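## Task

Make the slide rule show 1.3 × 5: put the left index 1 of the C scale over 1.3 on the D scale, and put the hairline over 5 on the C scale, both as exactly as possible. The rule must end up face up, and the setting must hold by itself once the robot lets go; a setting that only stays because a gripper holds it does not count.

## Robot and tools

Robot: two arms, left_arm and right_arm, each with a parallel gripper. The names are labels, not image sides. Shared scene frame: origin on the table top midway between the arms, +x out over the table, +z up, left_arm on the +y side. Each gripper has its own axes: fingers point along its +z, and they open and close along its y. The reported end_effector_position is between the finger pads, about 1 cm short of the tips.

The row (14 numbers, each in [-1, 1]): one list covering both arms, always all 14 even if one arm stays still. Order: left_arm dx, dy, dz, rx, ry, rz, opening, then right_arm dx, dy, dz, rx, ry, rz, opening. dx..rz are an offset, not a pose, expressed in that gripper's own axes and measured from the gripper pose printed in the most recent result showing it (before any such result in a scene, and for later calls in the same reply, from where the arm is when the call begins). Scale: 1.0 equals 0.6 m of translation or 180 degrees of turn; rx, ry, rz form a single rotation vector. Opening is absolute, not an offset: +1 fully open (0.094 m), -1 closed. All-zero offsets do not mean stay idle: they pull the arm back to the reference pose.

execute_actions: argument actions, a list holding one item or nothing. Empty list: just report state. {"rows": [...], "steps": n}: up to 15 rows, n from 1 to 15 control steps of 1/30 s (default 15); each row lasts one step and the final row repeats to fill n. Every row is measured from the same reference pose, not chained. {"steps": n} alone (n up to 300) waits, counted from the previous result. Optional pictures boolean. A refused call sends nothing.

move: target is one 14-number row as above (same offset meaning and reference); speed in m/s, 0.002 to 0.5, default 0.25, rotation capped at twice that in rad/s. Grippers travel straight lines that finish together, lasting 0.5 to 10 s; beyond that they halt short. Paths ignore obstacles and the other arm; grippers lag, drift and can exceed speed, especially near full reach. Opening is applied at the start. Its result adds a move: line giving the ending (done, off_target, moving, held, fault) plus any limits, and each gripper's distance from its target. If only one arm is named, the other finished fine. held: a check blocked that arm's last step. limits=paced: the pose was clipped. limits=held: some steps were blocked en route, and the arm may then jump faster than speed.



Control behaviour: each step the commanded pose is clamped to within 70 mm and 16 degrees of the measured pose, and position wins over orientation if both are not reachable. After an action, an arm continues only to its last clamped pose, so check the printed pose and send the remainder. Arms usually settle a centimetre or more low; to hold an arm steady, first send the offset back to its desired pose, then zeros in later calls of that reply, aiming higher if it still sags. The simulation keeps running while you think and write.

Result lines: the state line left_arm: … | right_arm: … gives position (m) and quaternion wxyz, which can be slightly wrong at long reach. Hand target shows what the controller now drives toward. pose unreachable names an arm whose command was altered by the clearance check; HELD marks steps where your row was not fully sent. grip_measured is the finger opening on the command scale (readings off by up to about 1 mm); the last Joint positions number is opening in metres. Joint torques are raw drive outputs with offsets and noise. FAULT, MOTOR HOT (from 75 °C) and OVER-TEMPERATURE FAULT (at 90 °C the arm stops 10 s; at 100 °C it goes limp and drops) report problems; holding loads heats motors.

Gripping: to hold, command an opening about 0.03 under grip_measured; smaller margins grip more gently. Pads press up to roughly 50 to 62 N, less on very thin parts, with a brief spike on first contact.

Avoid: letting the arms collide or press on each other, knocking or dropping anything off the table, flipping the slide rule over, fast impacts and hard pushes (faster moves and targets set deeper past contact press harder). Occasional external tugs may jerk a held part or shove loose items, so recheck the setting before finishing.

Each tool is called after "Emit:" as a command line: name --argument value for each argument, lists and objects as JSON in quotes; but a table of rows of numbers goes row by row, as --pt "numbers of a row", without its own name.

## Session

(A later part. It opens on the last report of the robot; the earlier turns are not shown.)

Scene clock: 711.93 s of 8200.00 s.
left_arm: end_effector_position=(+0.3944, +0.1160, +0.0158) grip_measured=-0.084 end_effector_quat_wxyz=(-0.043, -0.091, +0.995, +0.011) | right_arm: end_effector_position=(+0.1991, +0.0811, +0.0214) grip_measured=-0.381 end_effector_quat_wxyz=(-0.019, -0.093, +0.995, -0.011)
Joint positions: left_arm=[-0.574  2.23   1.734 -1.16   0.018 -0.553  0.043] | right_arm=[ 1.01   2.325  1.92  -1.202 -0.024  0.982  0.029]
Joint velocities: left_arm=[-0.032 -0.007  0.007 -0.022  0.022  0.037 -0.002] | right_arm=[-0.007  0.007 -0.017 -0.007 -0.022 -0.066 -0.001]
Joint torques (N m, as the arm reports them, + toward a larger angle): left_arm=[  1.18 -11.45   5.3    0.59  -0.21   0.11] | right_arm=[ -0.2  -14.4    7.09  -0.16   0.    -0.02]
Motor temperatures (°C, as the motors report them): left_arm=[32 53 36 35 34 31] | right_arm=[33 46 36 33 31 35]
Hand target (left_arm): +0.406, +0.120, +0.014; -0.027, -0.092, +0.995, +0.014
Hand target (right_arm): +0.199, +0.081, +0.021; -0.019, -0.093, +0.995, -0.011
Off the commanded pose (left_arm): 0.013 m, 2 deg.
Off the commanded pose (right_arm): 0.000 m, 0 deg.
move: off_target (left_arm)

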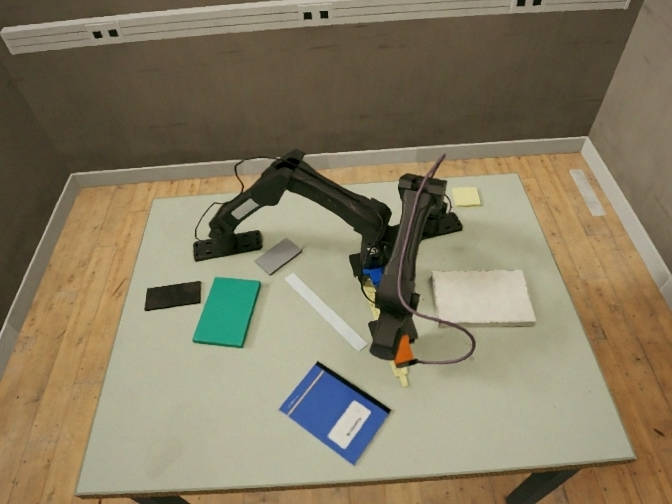

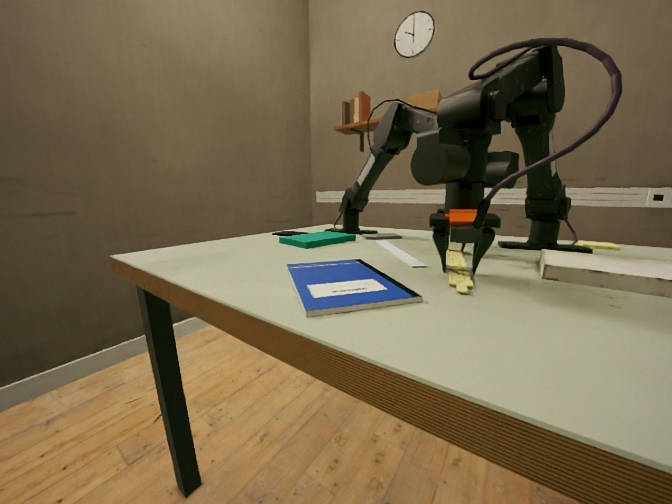

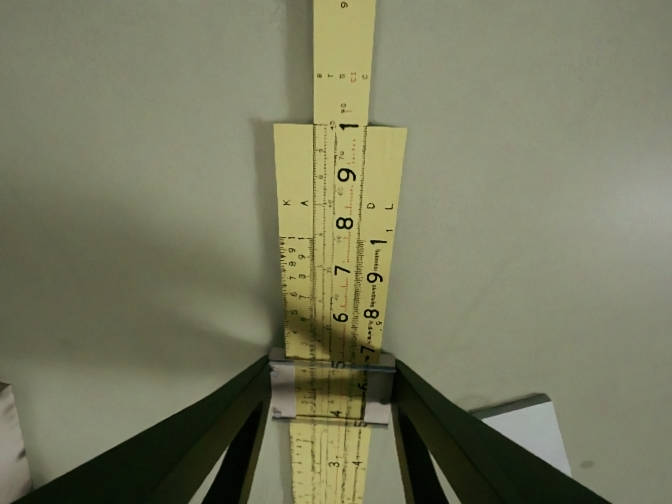

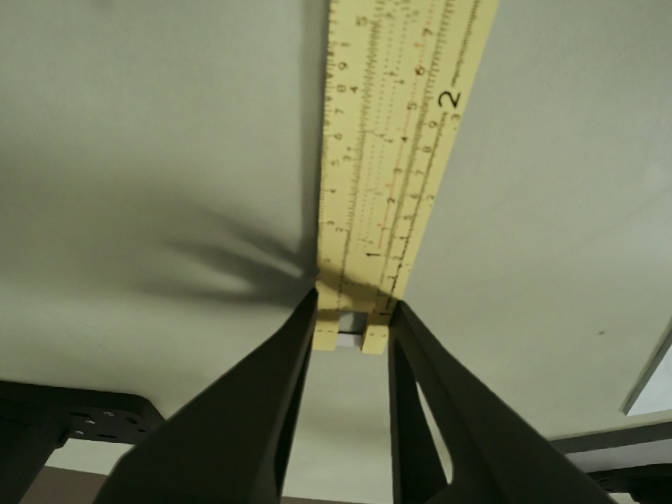

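Emit:
move --target '[-0.043,0.002,-0.002,0,0.01,0,-0.12, 0,0,0,0,0,0,-0.42]' --speed 0.015

Emit:
zoom_image --camera "cam_left_wrist" --region '[270,320,400,450]'

Scene clock: 718.83 s of 8200.00 s.
left_arm: end_effector_position=(+0.4106, +0.1189, +0.0166) grip_measured=-0.084 end_effector_quat_wxyz=(-0.066, -0.090, +0.994, +0.010) | right_arm: end_effector_position=(+0.1991, +0.0811, +0.0214) grip_measured=-0.381 end_effector_quat_wxyz=(-0.019, -0.092, +0.996, -0.011)
Joint positions: left_arm=[-0.546  2.335  1.909 -1.274  0.037 -0.521  0.043] | right_arm=[ 1.01   2.325  1.92  -1.202 -0.024  0.984  0.029]
Joint velocities: left_arm=[-0.007 -0.012  0.012  0.007 -0.051  0.037  0.   ] | right_arm=[-0.007  0.002  0.002  0.007 -0.007  0.037 -0.001]
Joint torques (N m, as the arm reports them, + toward a larger angle): left_arm=[  1.09 -12.37   5.36   0.37  -0.03   0.1 ] | right_arm=[  0.03 -14.27   7.03  -0.18   0.04   0.01]
Motor temperatures (°C, as the motors report them): left_arm=[32 52 36 35 34 31] | right_arm=[33 46 36 33 31 35]
Hand target (left_arm): +0.419, +0.123, +0.015; -0.058, -0.091, +0.994, +0.009
Hand target (right_arm): +0.199, +0.081, +0.021; -0.019, -0.093, +0.995, -0.011
Off the commanded pose (left_arm): 0.010 m, 1 deg.
Off the commanded pose (right_arm): 0.000 m, 0 deg.
After step 90, 1.97 s passed at rest.
move: done

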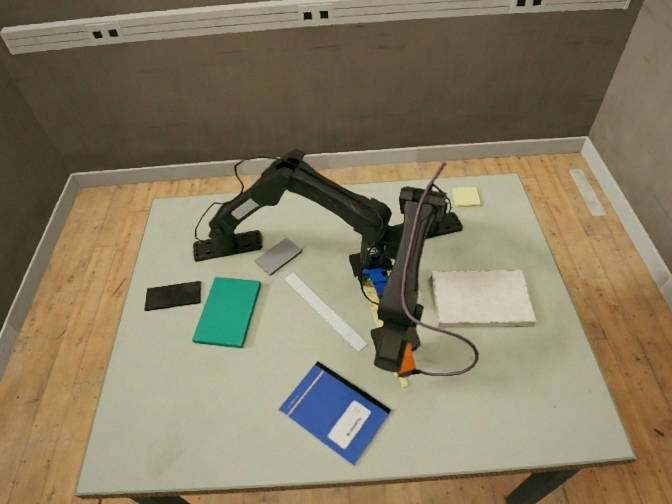

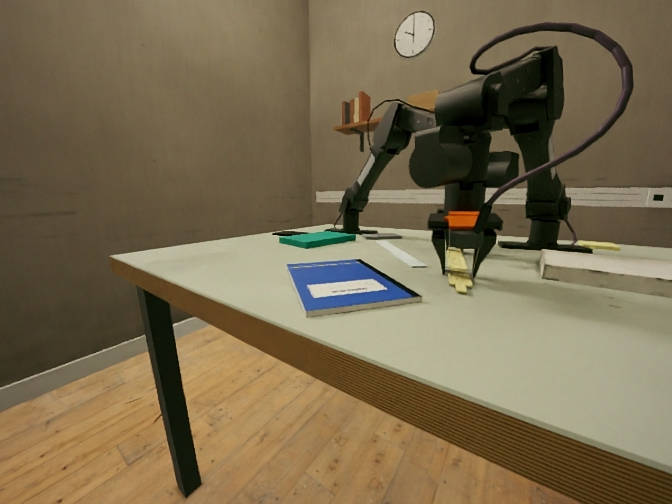

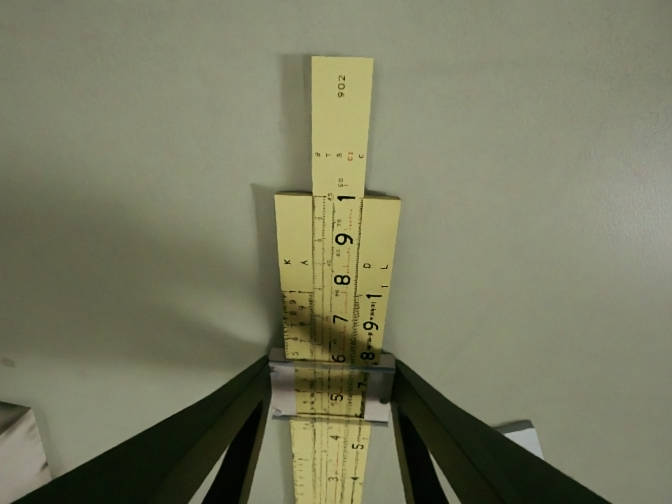

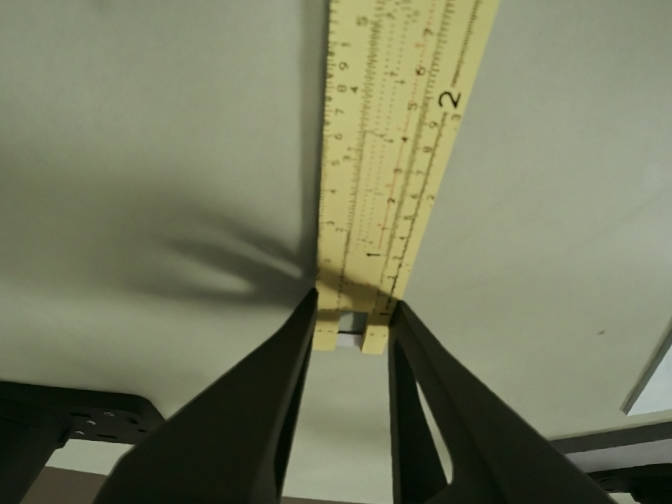

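Region (270, 320, 400, 450) of cam_left_wrist's 672x504 image, scaled by 3.877, with more detail than that image has.

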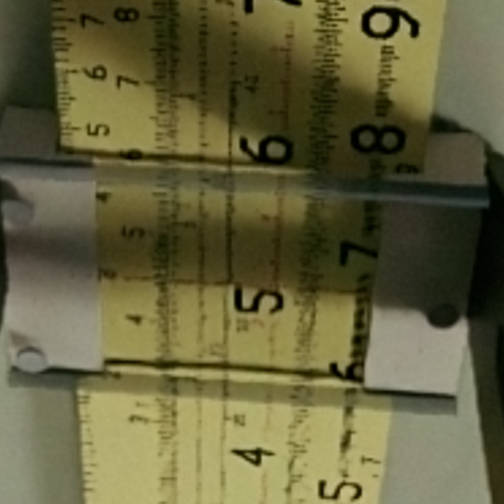

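Emit:
move --target '[0,0,0,0,0,0,0.1, 0,0,0,0,0,0,-0.42]' --speed 0.02

Emit:
move --target '[0,0,-0.06,0,-0.02,0,0.1, 0,0,0,0,0,0,-0.42]' --speed 0.05

Emit:
move --target '[0.14,0,0,0,0,0,0.1, 0,0,0,0,0,0,-0.42]' --speed 0.08

Scene clock: 724.33 s of 8200.00 s.
left_arm: end_effector_position=(+0.4101, +0.1191, +0.0168) grip_measured=+0.098 end_effector_quat_wxyz=(-0.067, -0.090, +0.994, +0.011) | right_arm: end_effector_position=(+0.1991, +0.0811, +0.0214) grip_measured=-0.381 end_effector_quat_wxyz=(-0.019, -0.092, +0.996, -0.011)
Joint positions: left_arm=[-0.546  2.335  1.909 -1.277  0.037 -0.521  0.052] | right_arm=[ 1.01   2.325  1.92  -1.202 -0.024  0.984  0.029]
Joint velocities: left_arm=[ 0.007  0.007  0.012 -0.007  0.051  0.022  0.   ] | right_arm=[-0.002  0.007 -0.012 -0.081  0.007 -0.095 -0.   ]
Joint torques (N m, as the arm reports them, + toward a larger angle): left_arm=[  0.03 -13.7    3.72   0.31   0.02  -0.02] | right_arm=[ -0.29 -14.24   7.44  -0.17   0.02   0.01]
Motor temperatures (°C, as the motors report them): left_arm=[32 53 36 35 34 31] | right_arm=[33 46 36 33 31 35]
Hand target (left_arm): +0.411, +0.119, +0.017; -0.066, -0.090, +0.994, +0.010
Hand target (right_arm): +0.199, +0.081, +0.021; -0.019, -0.092, +0.996, -0.011
Off the commanded pose (left_arm): 0.001 m, 0 deg.
Off the commanded pose (right_arm): 0.000 m, 0 deg.
After step 90, 1.80 s passed at rest.
move: done

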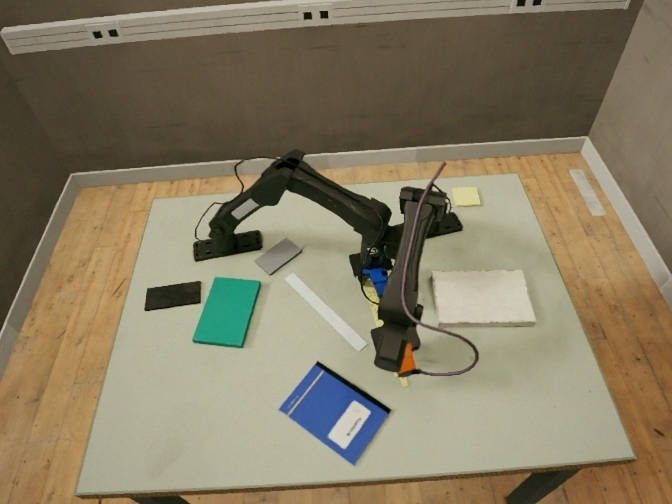

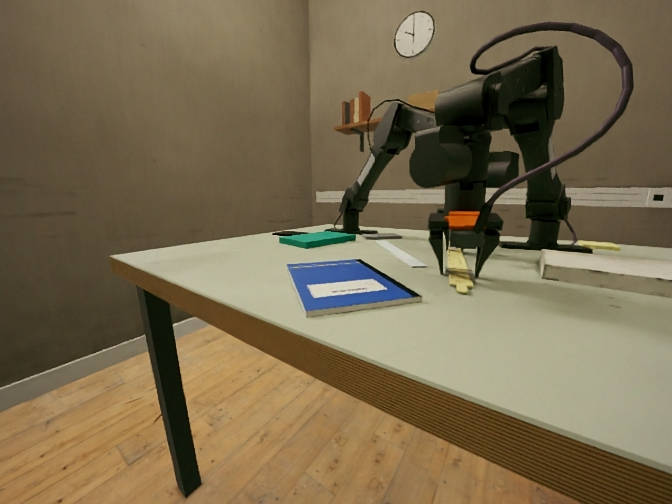

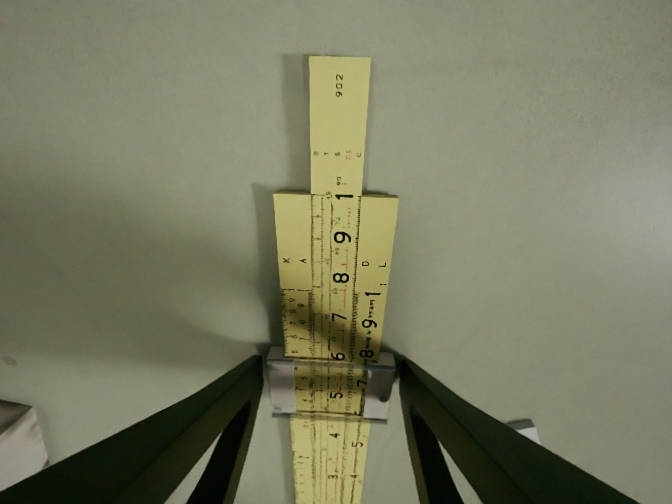

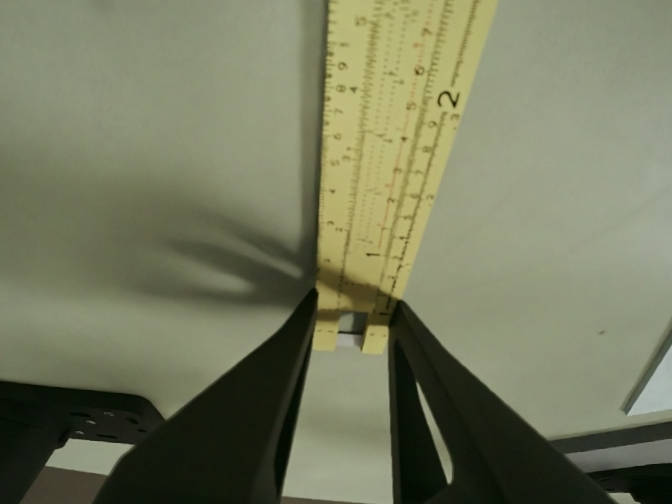

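Scene clock: 725.43 s of 8200.00 s.
left_arm: end_effector_position=(+0.4085, +0.1240, +0.0331) grip_measured=+0.098 end_effector_quat_wxyz=(-0.059, -0.091, +0.994, +0.020) | right_arm: end_effector_position=(+0.1991, +0.0811, +0.0214) grip_measured=-0.381 end_effector_quat_wxyz=(-0.019, -0.092, +0.996, -0.011)
Joint positions: left_arm=[-0.546  2.301  1.919 -1.313  0.014 -0.524  0.052] | right_arm=[ 1.01   2.325  1.92  -1.202 -0.024  0.984  0.029]
Joint velocities: left_arm=[ 0.007 -0.002  0.002 -0.066 -0.007  0.022  0.   ] | right_arm=[ 0.017  0.002  0.017  0.007 -0.051  0.022 -0.001]
Joint torques (N m, as the arm reports them, + toward a larger angle): left_arm=[ -0.78 -16.27   5.59   0.22  -0.1   -0.08] | right_arm=[ -0.02 -14.53   7.13  -0.23   0.     0.  ]
Motor temperatures (°C, as the motors report them): left_arm=[32 53 36 35 34 31] | right_arm=[33 46 36 33 31 35]
Hand target (left_arm): +0.414, +0.119, +0.052; -0.036, -0.090, +0.995, +0.014
Hand target (right_arm): +0.199, +0.081, +0.021; -0.019, -0.092, +0.996, -0.011
Off the commanded pose (left_arm): 0.021 m, 3 deg.
Off the commanded pose (right_arm): 0.000 m, 0 deg.
move: off_target (left_arm)

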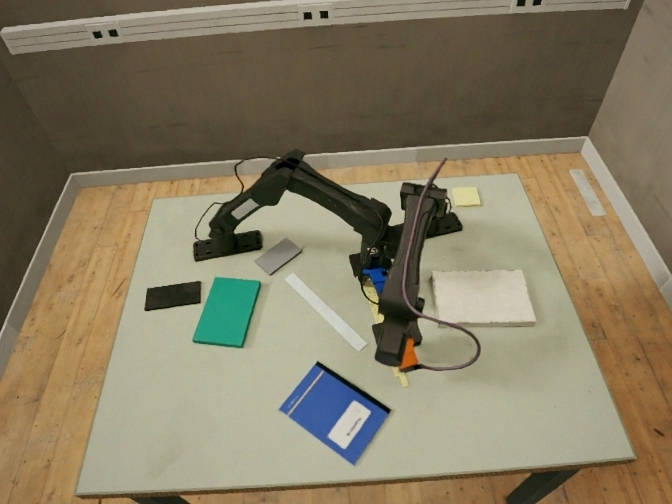

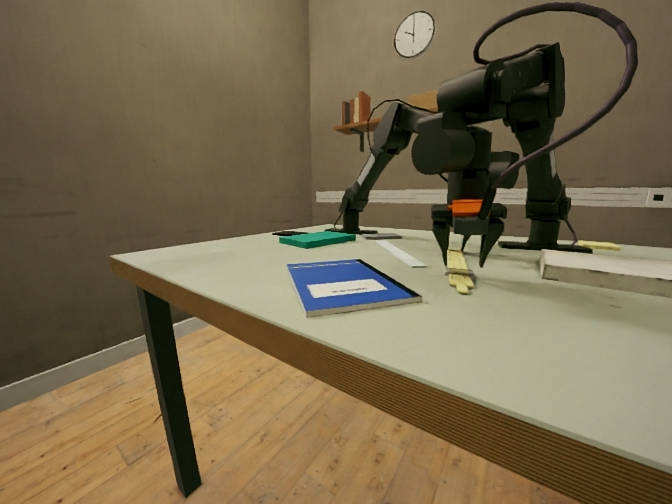

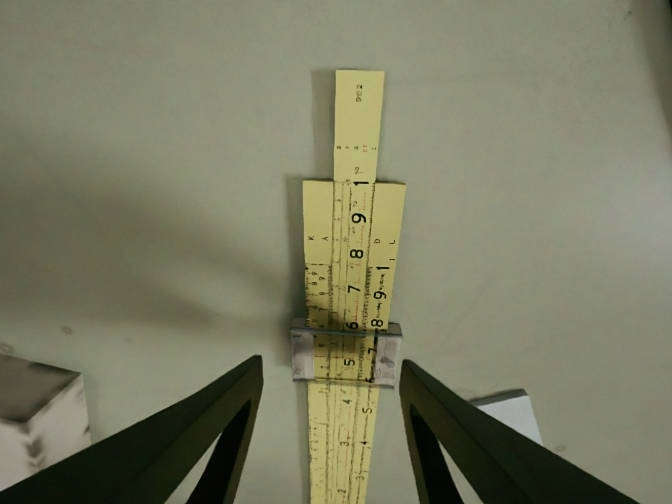

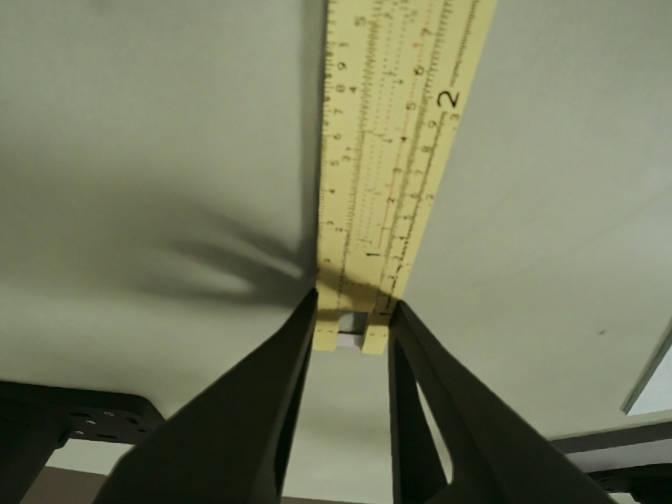

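Scene clock: 726.97 s of 8200.00 s.
left_arm: end_effector_position=(+0.3256, +0.1109, +0.0338) grip_measured=+0.098 end_effector_quat_wxyz=(-0.073, -0.090, +0.993, +0.029) | right_arm: end_effector_position=(+0.1988, +0.0812, +0.0214) grip_measured=-0.381 end_effector_quat_wxyz=(-0.020, -0.092, +0.996, -0.010)
Joint positions: left_arm=[-0.657  2.048  1.51  -1.189  0.026 -0.632  0.052] | right_arm=[ 1.01   2.325  1.92  -1.202 -0.026  0.984  0.029]
Joint velocities: left_arm=[ 0.022 -0.007 -0.002  0.022  0.051 -0.037  0.   ] | right_arm=[ 0.002  0.012  0.012 -0.051 -0.007 -0.022  0.   ]
Joint torques (N m, as the arm reports them, + toward a larger angle): left_arm=[ -0.56 -13.96   3.01   0.35   0.07  -0.09] | right_arm=[  0.03 -14.44   6.99  -0.15  -0.01  -0.02]
Motor temperatures (°C, as the motors report them): left_arm=[32 53 36 35 34 31] | right_arm=[33 46 36 33 31 35]
Hand target (left_arm): +0.327, +0.107, +0.042; -0.059, -0.091, +0.994, +0.020
Hand target (right_arm): +0.199, +0.081, +0.021; -0.019, -0.092, +0.996, -0.011
Off the commanded pose (left_arm): 0.009 m, 2 deg.
Off the commanded pose (right_arm): 0.000 m, 0 deg.
move: done

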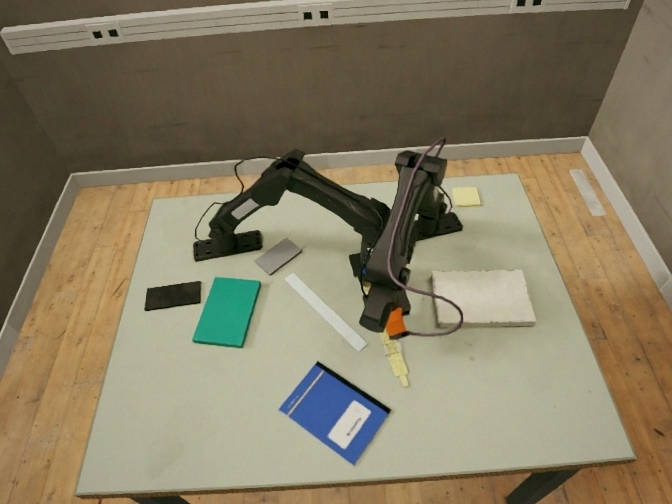

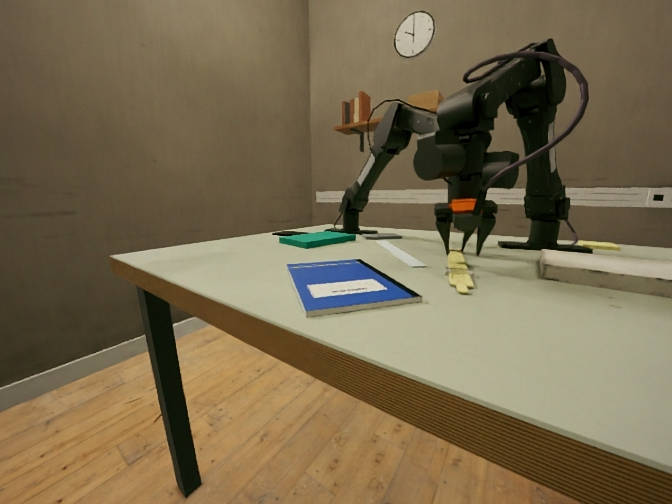

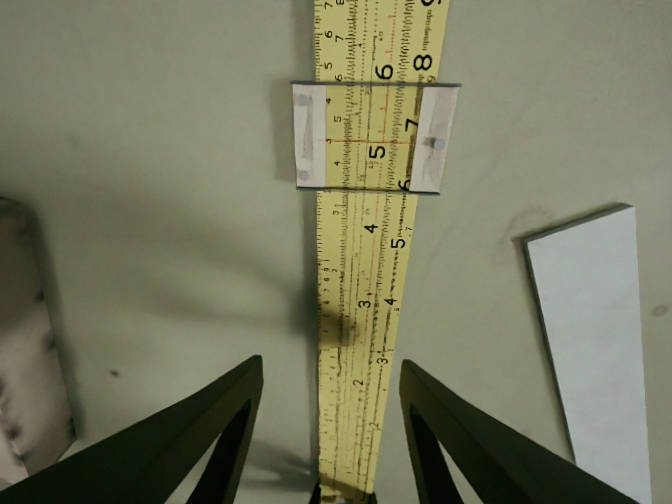

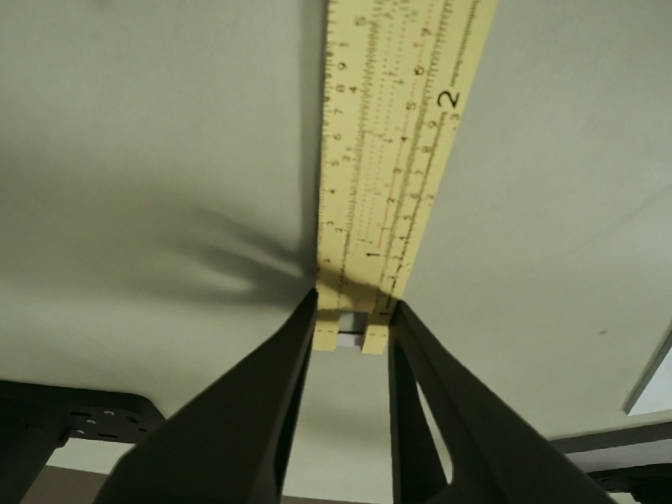

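Emit:
execute_actions --actions '[]'

Emit:
zoom_image --camera "cam_left_wrist" --region '[260, 70, 460, 220]'

Scene clock: 738.83 s of 8200.00 s.
left_arm: end_effector_position=(+0.3260, +0.1107, +0.0337) grip_measured=+0.098 end_effector_quat_wxyz=(-0.073, -0.090, +0.993, +0.029) | right_arm: end_effector_position=(+0.1988, +0.0812, +0.0214) grip_measured=-0.381 end_effector_quat_wxyz=(-0.020, -0.092, +0.996, -0.010)
Joint positions: left_arm=[-0.657  2.048  1.51  -1.187  0.026 -0.633  0.052] | right_arm=[ 1.01   2.325  1.92  -1.202 -0.026  0.984  0.029]
Joint velocities: left_arm=[-0.022 -0.002 -0.002  0.007 -0.022  0.037 -0.001] | right_arm=[ 0.002 -0.007 -0.002 -0.022 -0.081  0.007 -0.   ]
Joint torques (N m, as the arm reports them, + toward a larger angle): left_arm=[ -0.62 -13.8    3.08   0.36   0.04  -0.11] | right_arm=[  0.2  -14.45   7.17  -0.2    0.04   0.02]
Motor temperatures (°C, as the motors report them): left_arm=[32 53 36 35 34 31] | right_arm=[33 46 36 33 31 35]
Hand target (left_arm): +0.327, +0.107, +0.042; -0.059, -0.091, +0.994, +0.020
Hand target (right_arm): +0.199, +0.081, +0.021; -0.019, -0.092, +0.996, -0.011
Off the commanded pose (left_arm): 0.009 m, 2 deg.
Off the commanded pose (right_arm): 0.000 m, 0 deg.
Steps of this call (steps 1 to 90: nothing new was sent; then 8.87 s passed at rest). Readings (end_effector_position):
1: left_arm (+0.3257, +0.1108, +0.0338) | right_arm (+0.1988, +0.0812, +0.0214)
2: left_arm (+0.3258, +0.1108, +0.0337) | right_arm (+0.1988, +0.0812, +0.0214)
4: left_arm (+0.3258, +0.1108, +0.0337) | right_arm (+0.1988, +0.0812, +0.0214)
8: left_arm (+0.3259, +0.1107, +0.0337) | right_arm (+0.1988, +0.0812, +0.0214)
90: the state above

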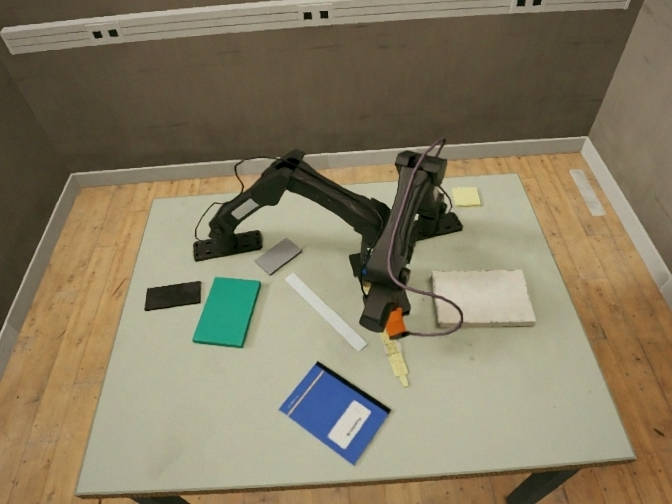

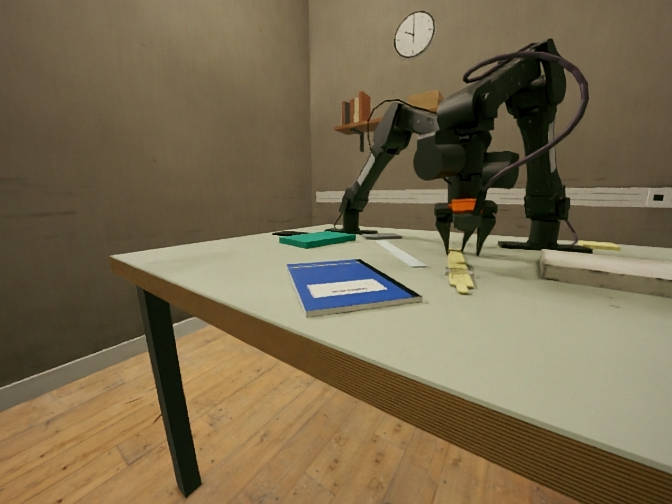

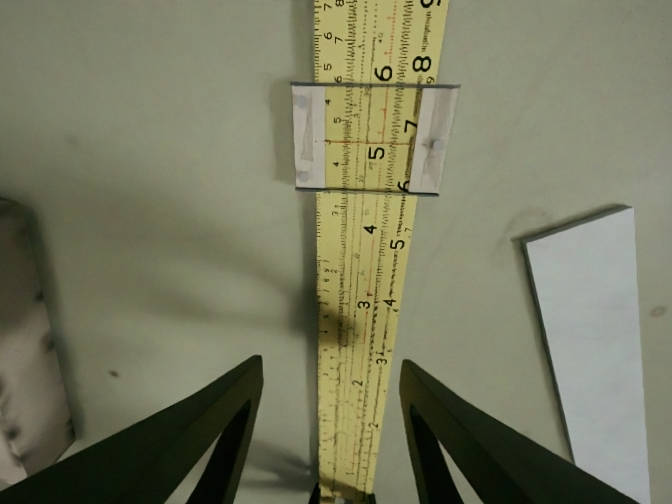

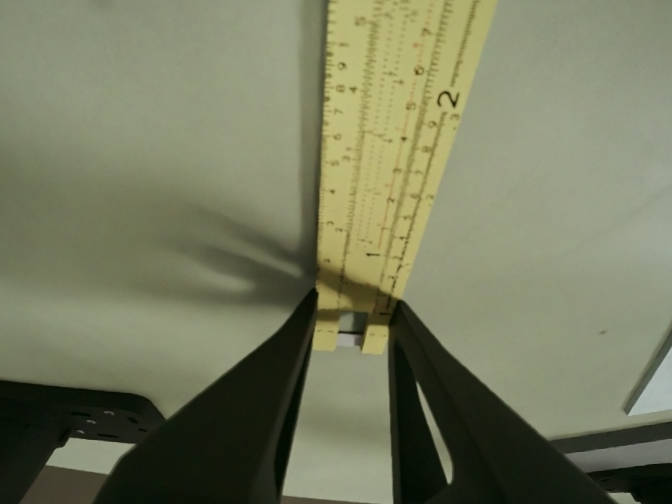

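Region (260, 70, 460, 220) of cam_left_wrist's 672x504 image, scaled by 2.520, with more detail than that image has; it fills the top 378 rows of this view, and the rest is white.

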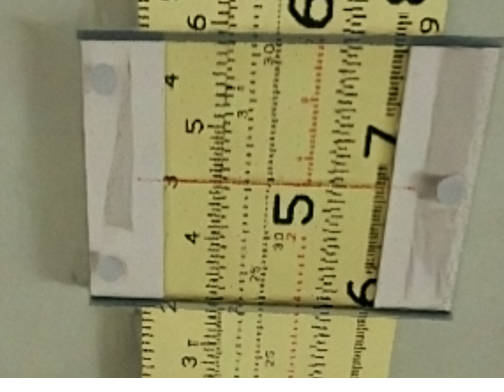

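Emit:
zoom_image --camera "cam_left_wrist" --region '[355, 115, 425, 185]'

Region (355, 115, 425, 185) of cam_left_wrist's 672x504 image, scaled by 7.200, with more detail than that image has.

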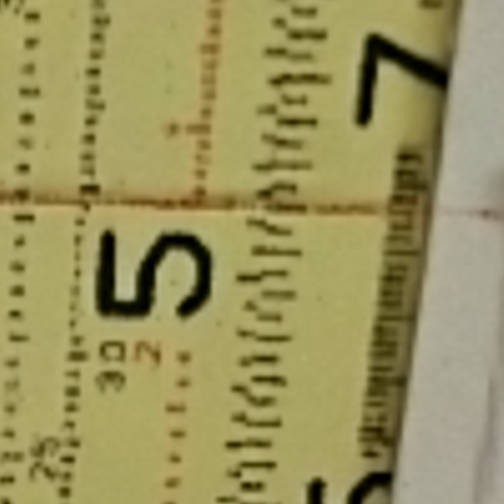

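Emit:
move --target '[-0.142,-0.012,0.0,0.01,-0.02,0,0.1, 0,0,0,0,0,0,-0.42]' --speed 0.1

Scene clock: 750.50 s of 8200.00 s.
left_arm: end_effector_position=(+0.4041, +0.1180, +0.0170) grip_measured=+0.098 end_effector_quat_wxyz=(-0.047, -0.092, +0.995, +0.015) | right_arm: end_effector_position=(+0.1988, +0.0812, +0.0214) grip_measured=-0.381 end_effector_quat_wxyz=(-0.020, -0.092, +0.996, -0.010)
Joint positions: left_arm=[-0.563  2.275  1.813 -1.206  0.014 -0.544  0.052] | right_arm=[ 1.01   2.325  1.92  -1.202 -0.026  0.984  0.029]
Joint velocities: left_arm=[ 0.007 -0.002  0.012 -0.007  0.11   0.007 -0.   ] | right_arm=[-0.012  0.007  0.002 -0.007 -0.022  0.007  0.001]
Joint torques (N m, as the arm reports them, + toward a larger angle): left_arm=[  0.77 -12.98   5.55   0.28  -0.09   0.11] | right_arm=[  0.18 -14.34   7.03  -0.14   0.04  -0.01]
Motor temperatures (°C, as the motors report them): left_arm=[32 54 35 35 34 31] | right_arm=[33 46 36 33 31 35]
Hand target (left_arm): +0.410, +0.121, +0.021; -0.040, -0.091, +0.995, +0.017
Hand target (right_arm): +0.199, +0.081, +0.021; -0.020, -0.092, +0.996, -0.010
Off the commanded pose (left_arm): 0.008 m, 1 deg.
Off the commanded pose (right_arm): 0.000 m, 0 deg.
After step 90, 7.47 s passed at rest.
move: done

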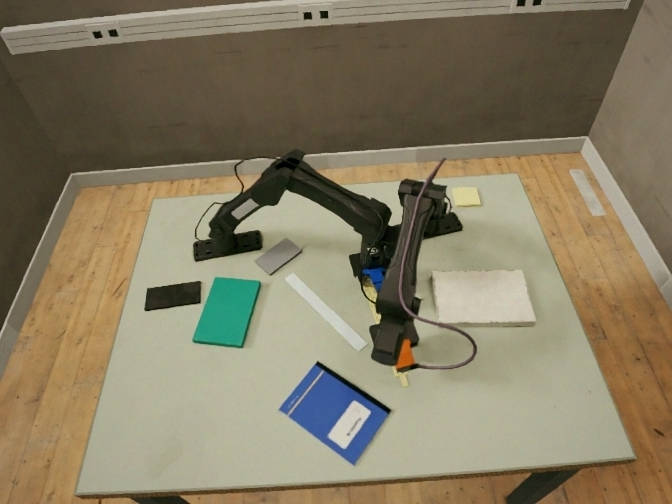

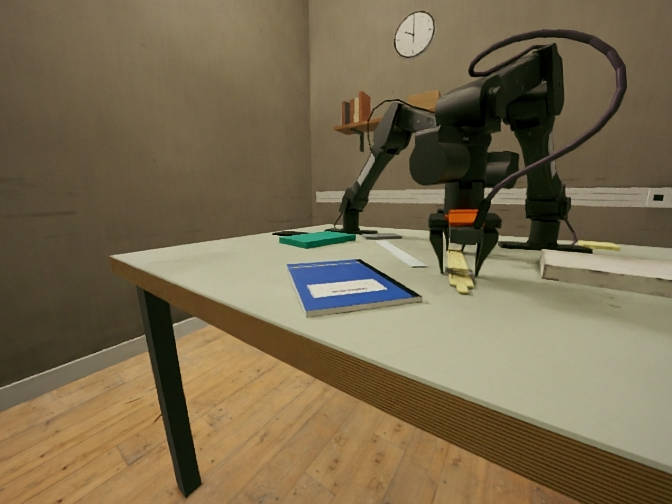

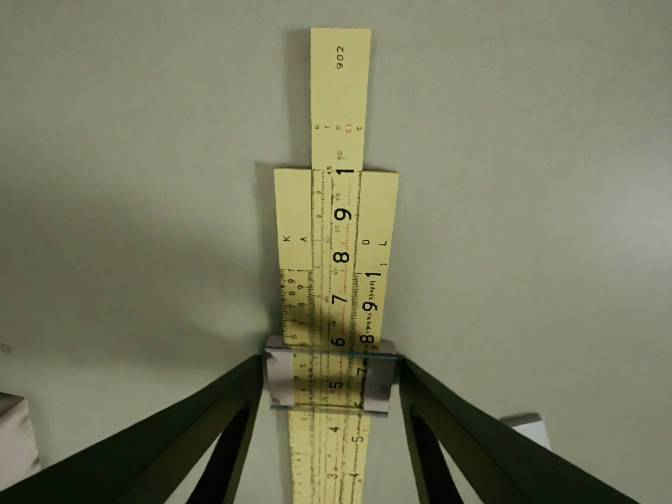

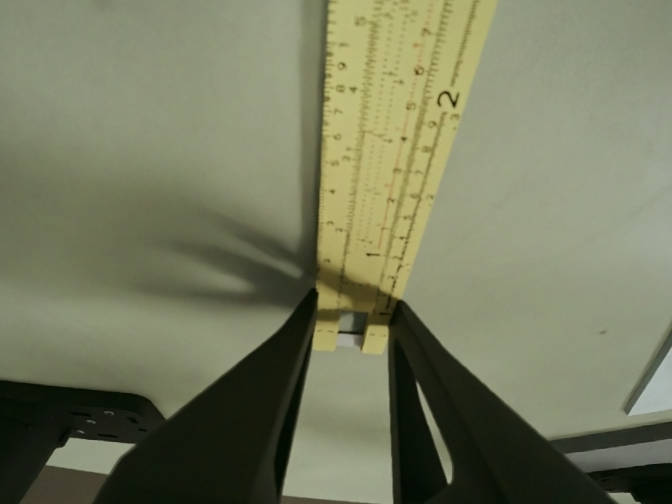

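Emit:
move --target '[0,0,0,0,0,0,-0.12, 0,0,0,0,0,0,-0.42]' --speed 0.02

Scene clock: 752.60 s of 8200.00 s.
left_arm: end_effector_position=(+0.4042, +0.1180, +0.0171) grip_measured=-0.085 end_effector_quat_wxyz=(-0.047, -0.091, +0.995, +0.015) | right_arm: end_effector_position=(+0.1988, +0.0812, +0.0214) grip_measured=-0.381 end_effector_quat_wxyz=(-0.020, -0.092, +0.996, -0.010)
Joint positions: left_arm=[-0.563  2.275  1.813 -1.206  0.014 -0.543  0.043] | right_arm=[ 1.01   2.325  1.92  -1.202 -0.026  0.984  0.029]
Joint velocities: left_arm=[-0.007  0.007  0.022  0.007 -0.139 -0.007 -0.   ] | right_arm=[-0.007  0.002  0.002 -0.007 -0.037 -0.007  0.001]
Joint torques (N m, as the arm reports them, + toward a larger angle): left_arm=[  0.04 -13.21   3.9    0.36   0.02  -0.01] | right_arm=[  0.13 -14.49   7.13  -0.19   0.    -0.03]
Motor temperatures (°C, as the motors report them): left_arm=[32 54 36 35 34 31] | right_arm=[33 46 36 33 31 35]
Hand target (left_arm): +0.404, +0.118, +0.017; -0.047, -0.092, +0.995, +0.015
Hand target (right_arm): +0.199, +0.081, +0.021; -0.020, -0.092, +0.996, -0.010
Off the commanded pose (left_arm): 0.000 m, 0 deg.
Off the commanded pose (right_arm): 0.000 m, 0 deg.
move: done

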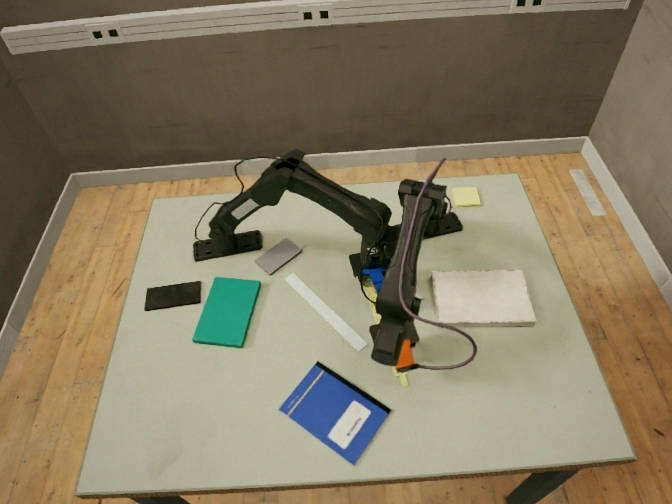

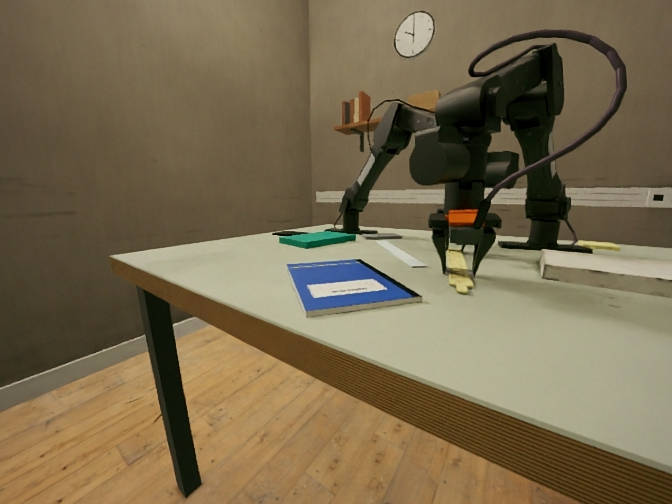

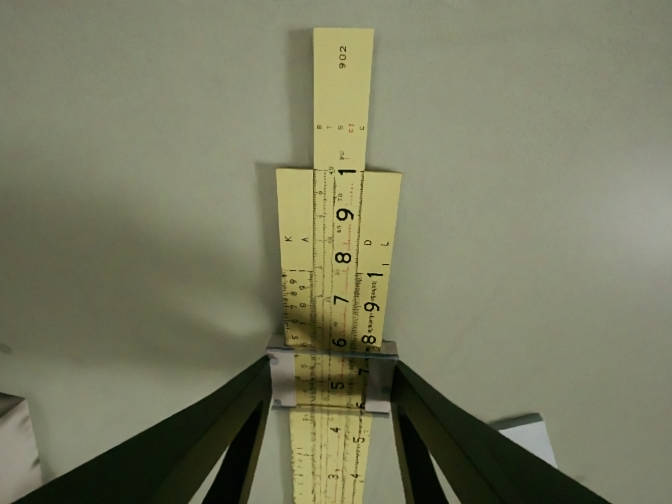

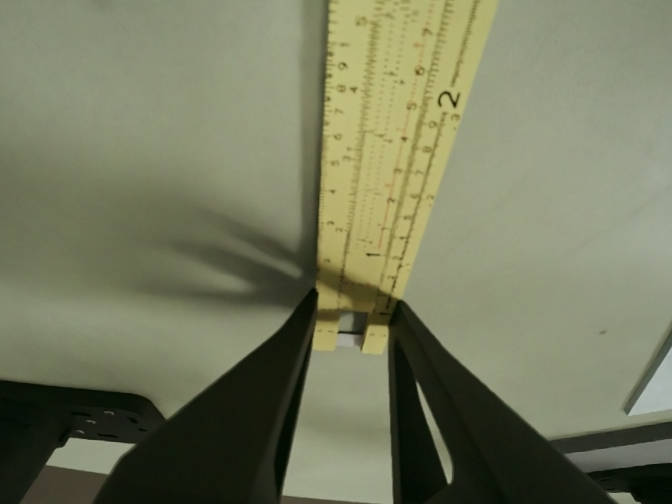

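Emit:
move --target '[0.021,0,-0.008,0,0,0,-0.12, 0,0,0,0,0,0,-0.42]' --speed 0.015

Emit:
zoom_image --camera "cam_left_wrist" --region '[270, 320, 410, 425]'

Scene clock: 756.23 s of 8200.00 s.
left_arm: end_effector_position=(+0.3986, +0.1181, +0.0165) grip_measured=-0.085 end_effector_quat_wxyz=(-0.046, -0.094, +0.994, +0.015) | right_arm: end_effector_position=(+0.1984, +0.0814, +0.0214) grip_measured=-0.381 end_effector_quat_wxyz=(-0.021, -0.092, +0.995, -0.010)
Joint positions: left_arm=[-0.568  2.252  1.773 -1.187  0.014 -0.552  0.043] | right_arm=[ 1.01   2.325  1.92  -1.202 -0.028  0.984  0.029]
Joint velocities: left_arm=[ 0.002  0.007  0.002  0.022  0.022  0.051 -0.   ] | right_arm=[-0.017  0.002 -0.002  0.007  0.051 -0.022  0.   ]
Joint torques (N m, as the arm reports them, + toward a larger angle): left_arm=[ -1.02 -15.12   2.52   0.26   0.04  -0.08] | right_arm=[  0.04 -14.49   7.15  -0.14   0.01  -0.03]
Motor temperatures (°C, as the motors report them): left_arm=[32 54 36 35 34 31] | right_arm=[33 46 36 33 31 35]
Hand target (left_arm): +0.392, +0.116, +0.023; -0.047, -0.091, +0.995, +0.015
Hand target (right_arm): +0.199, +0.081, +0.021; -0.020, -0.092, +0.996, -0.010
Off the commanded pose (left_arm): 0.009 m, 0 deg.
Off the commanded pose (right_arm): 0.000 m, 0 deg.
move: done

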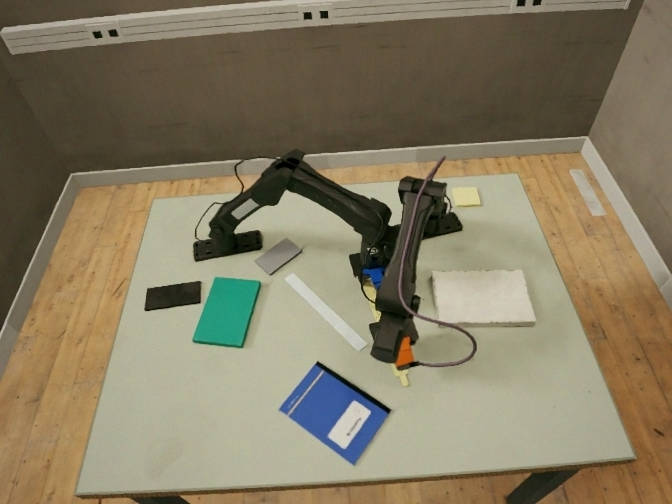

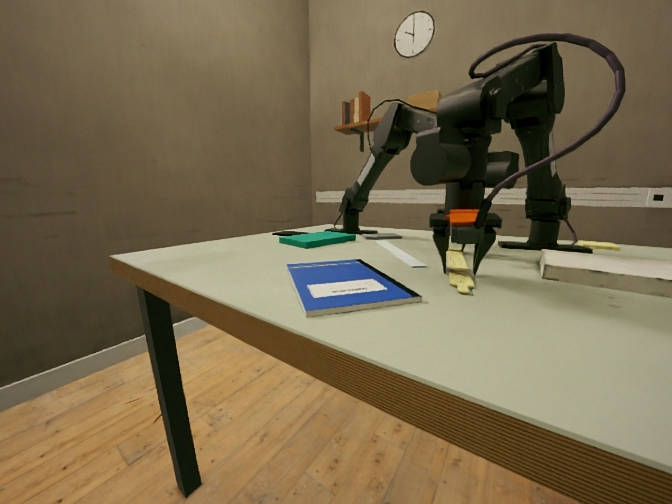

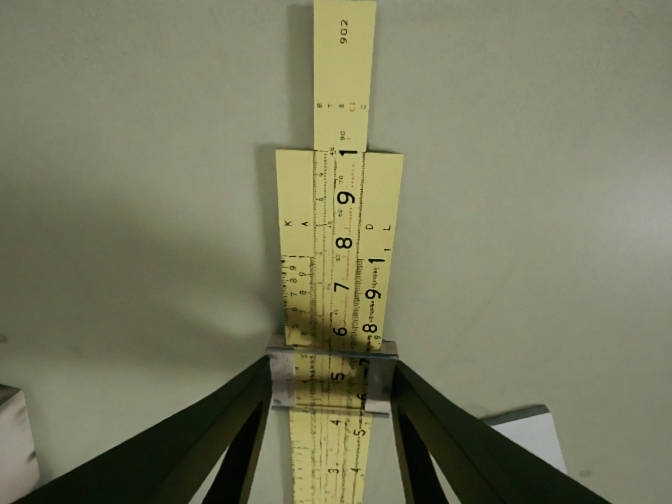

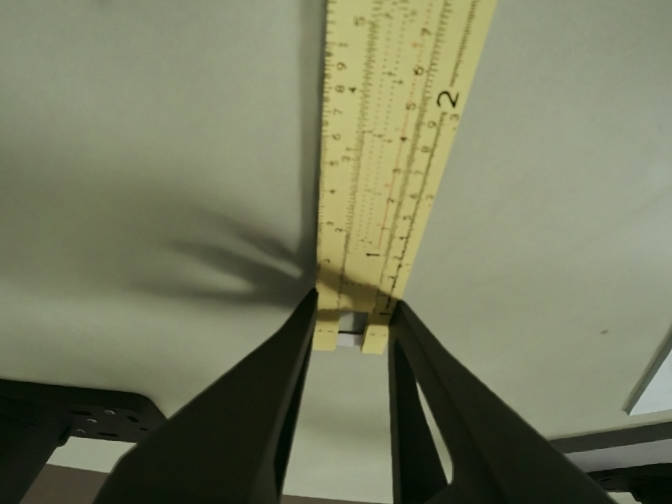

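Region (270, 320, 410, 425) of cam_left_wrist's 672x504 image, scaled by 3.600, with more detail than that image has; it fills the top 378 rows of this view, and the rest is white.

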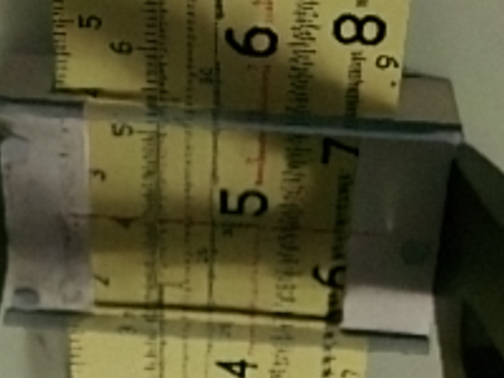

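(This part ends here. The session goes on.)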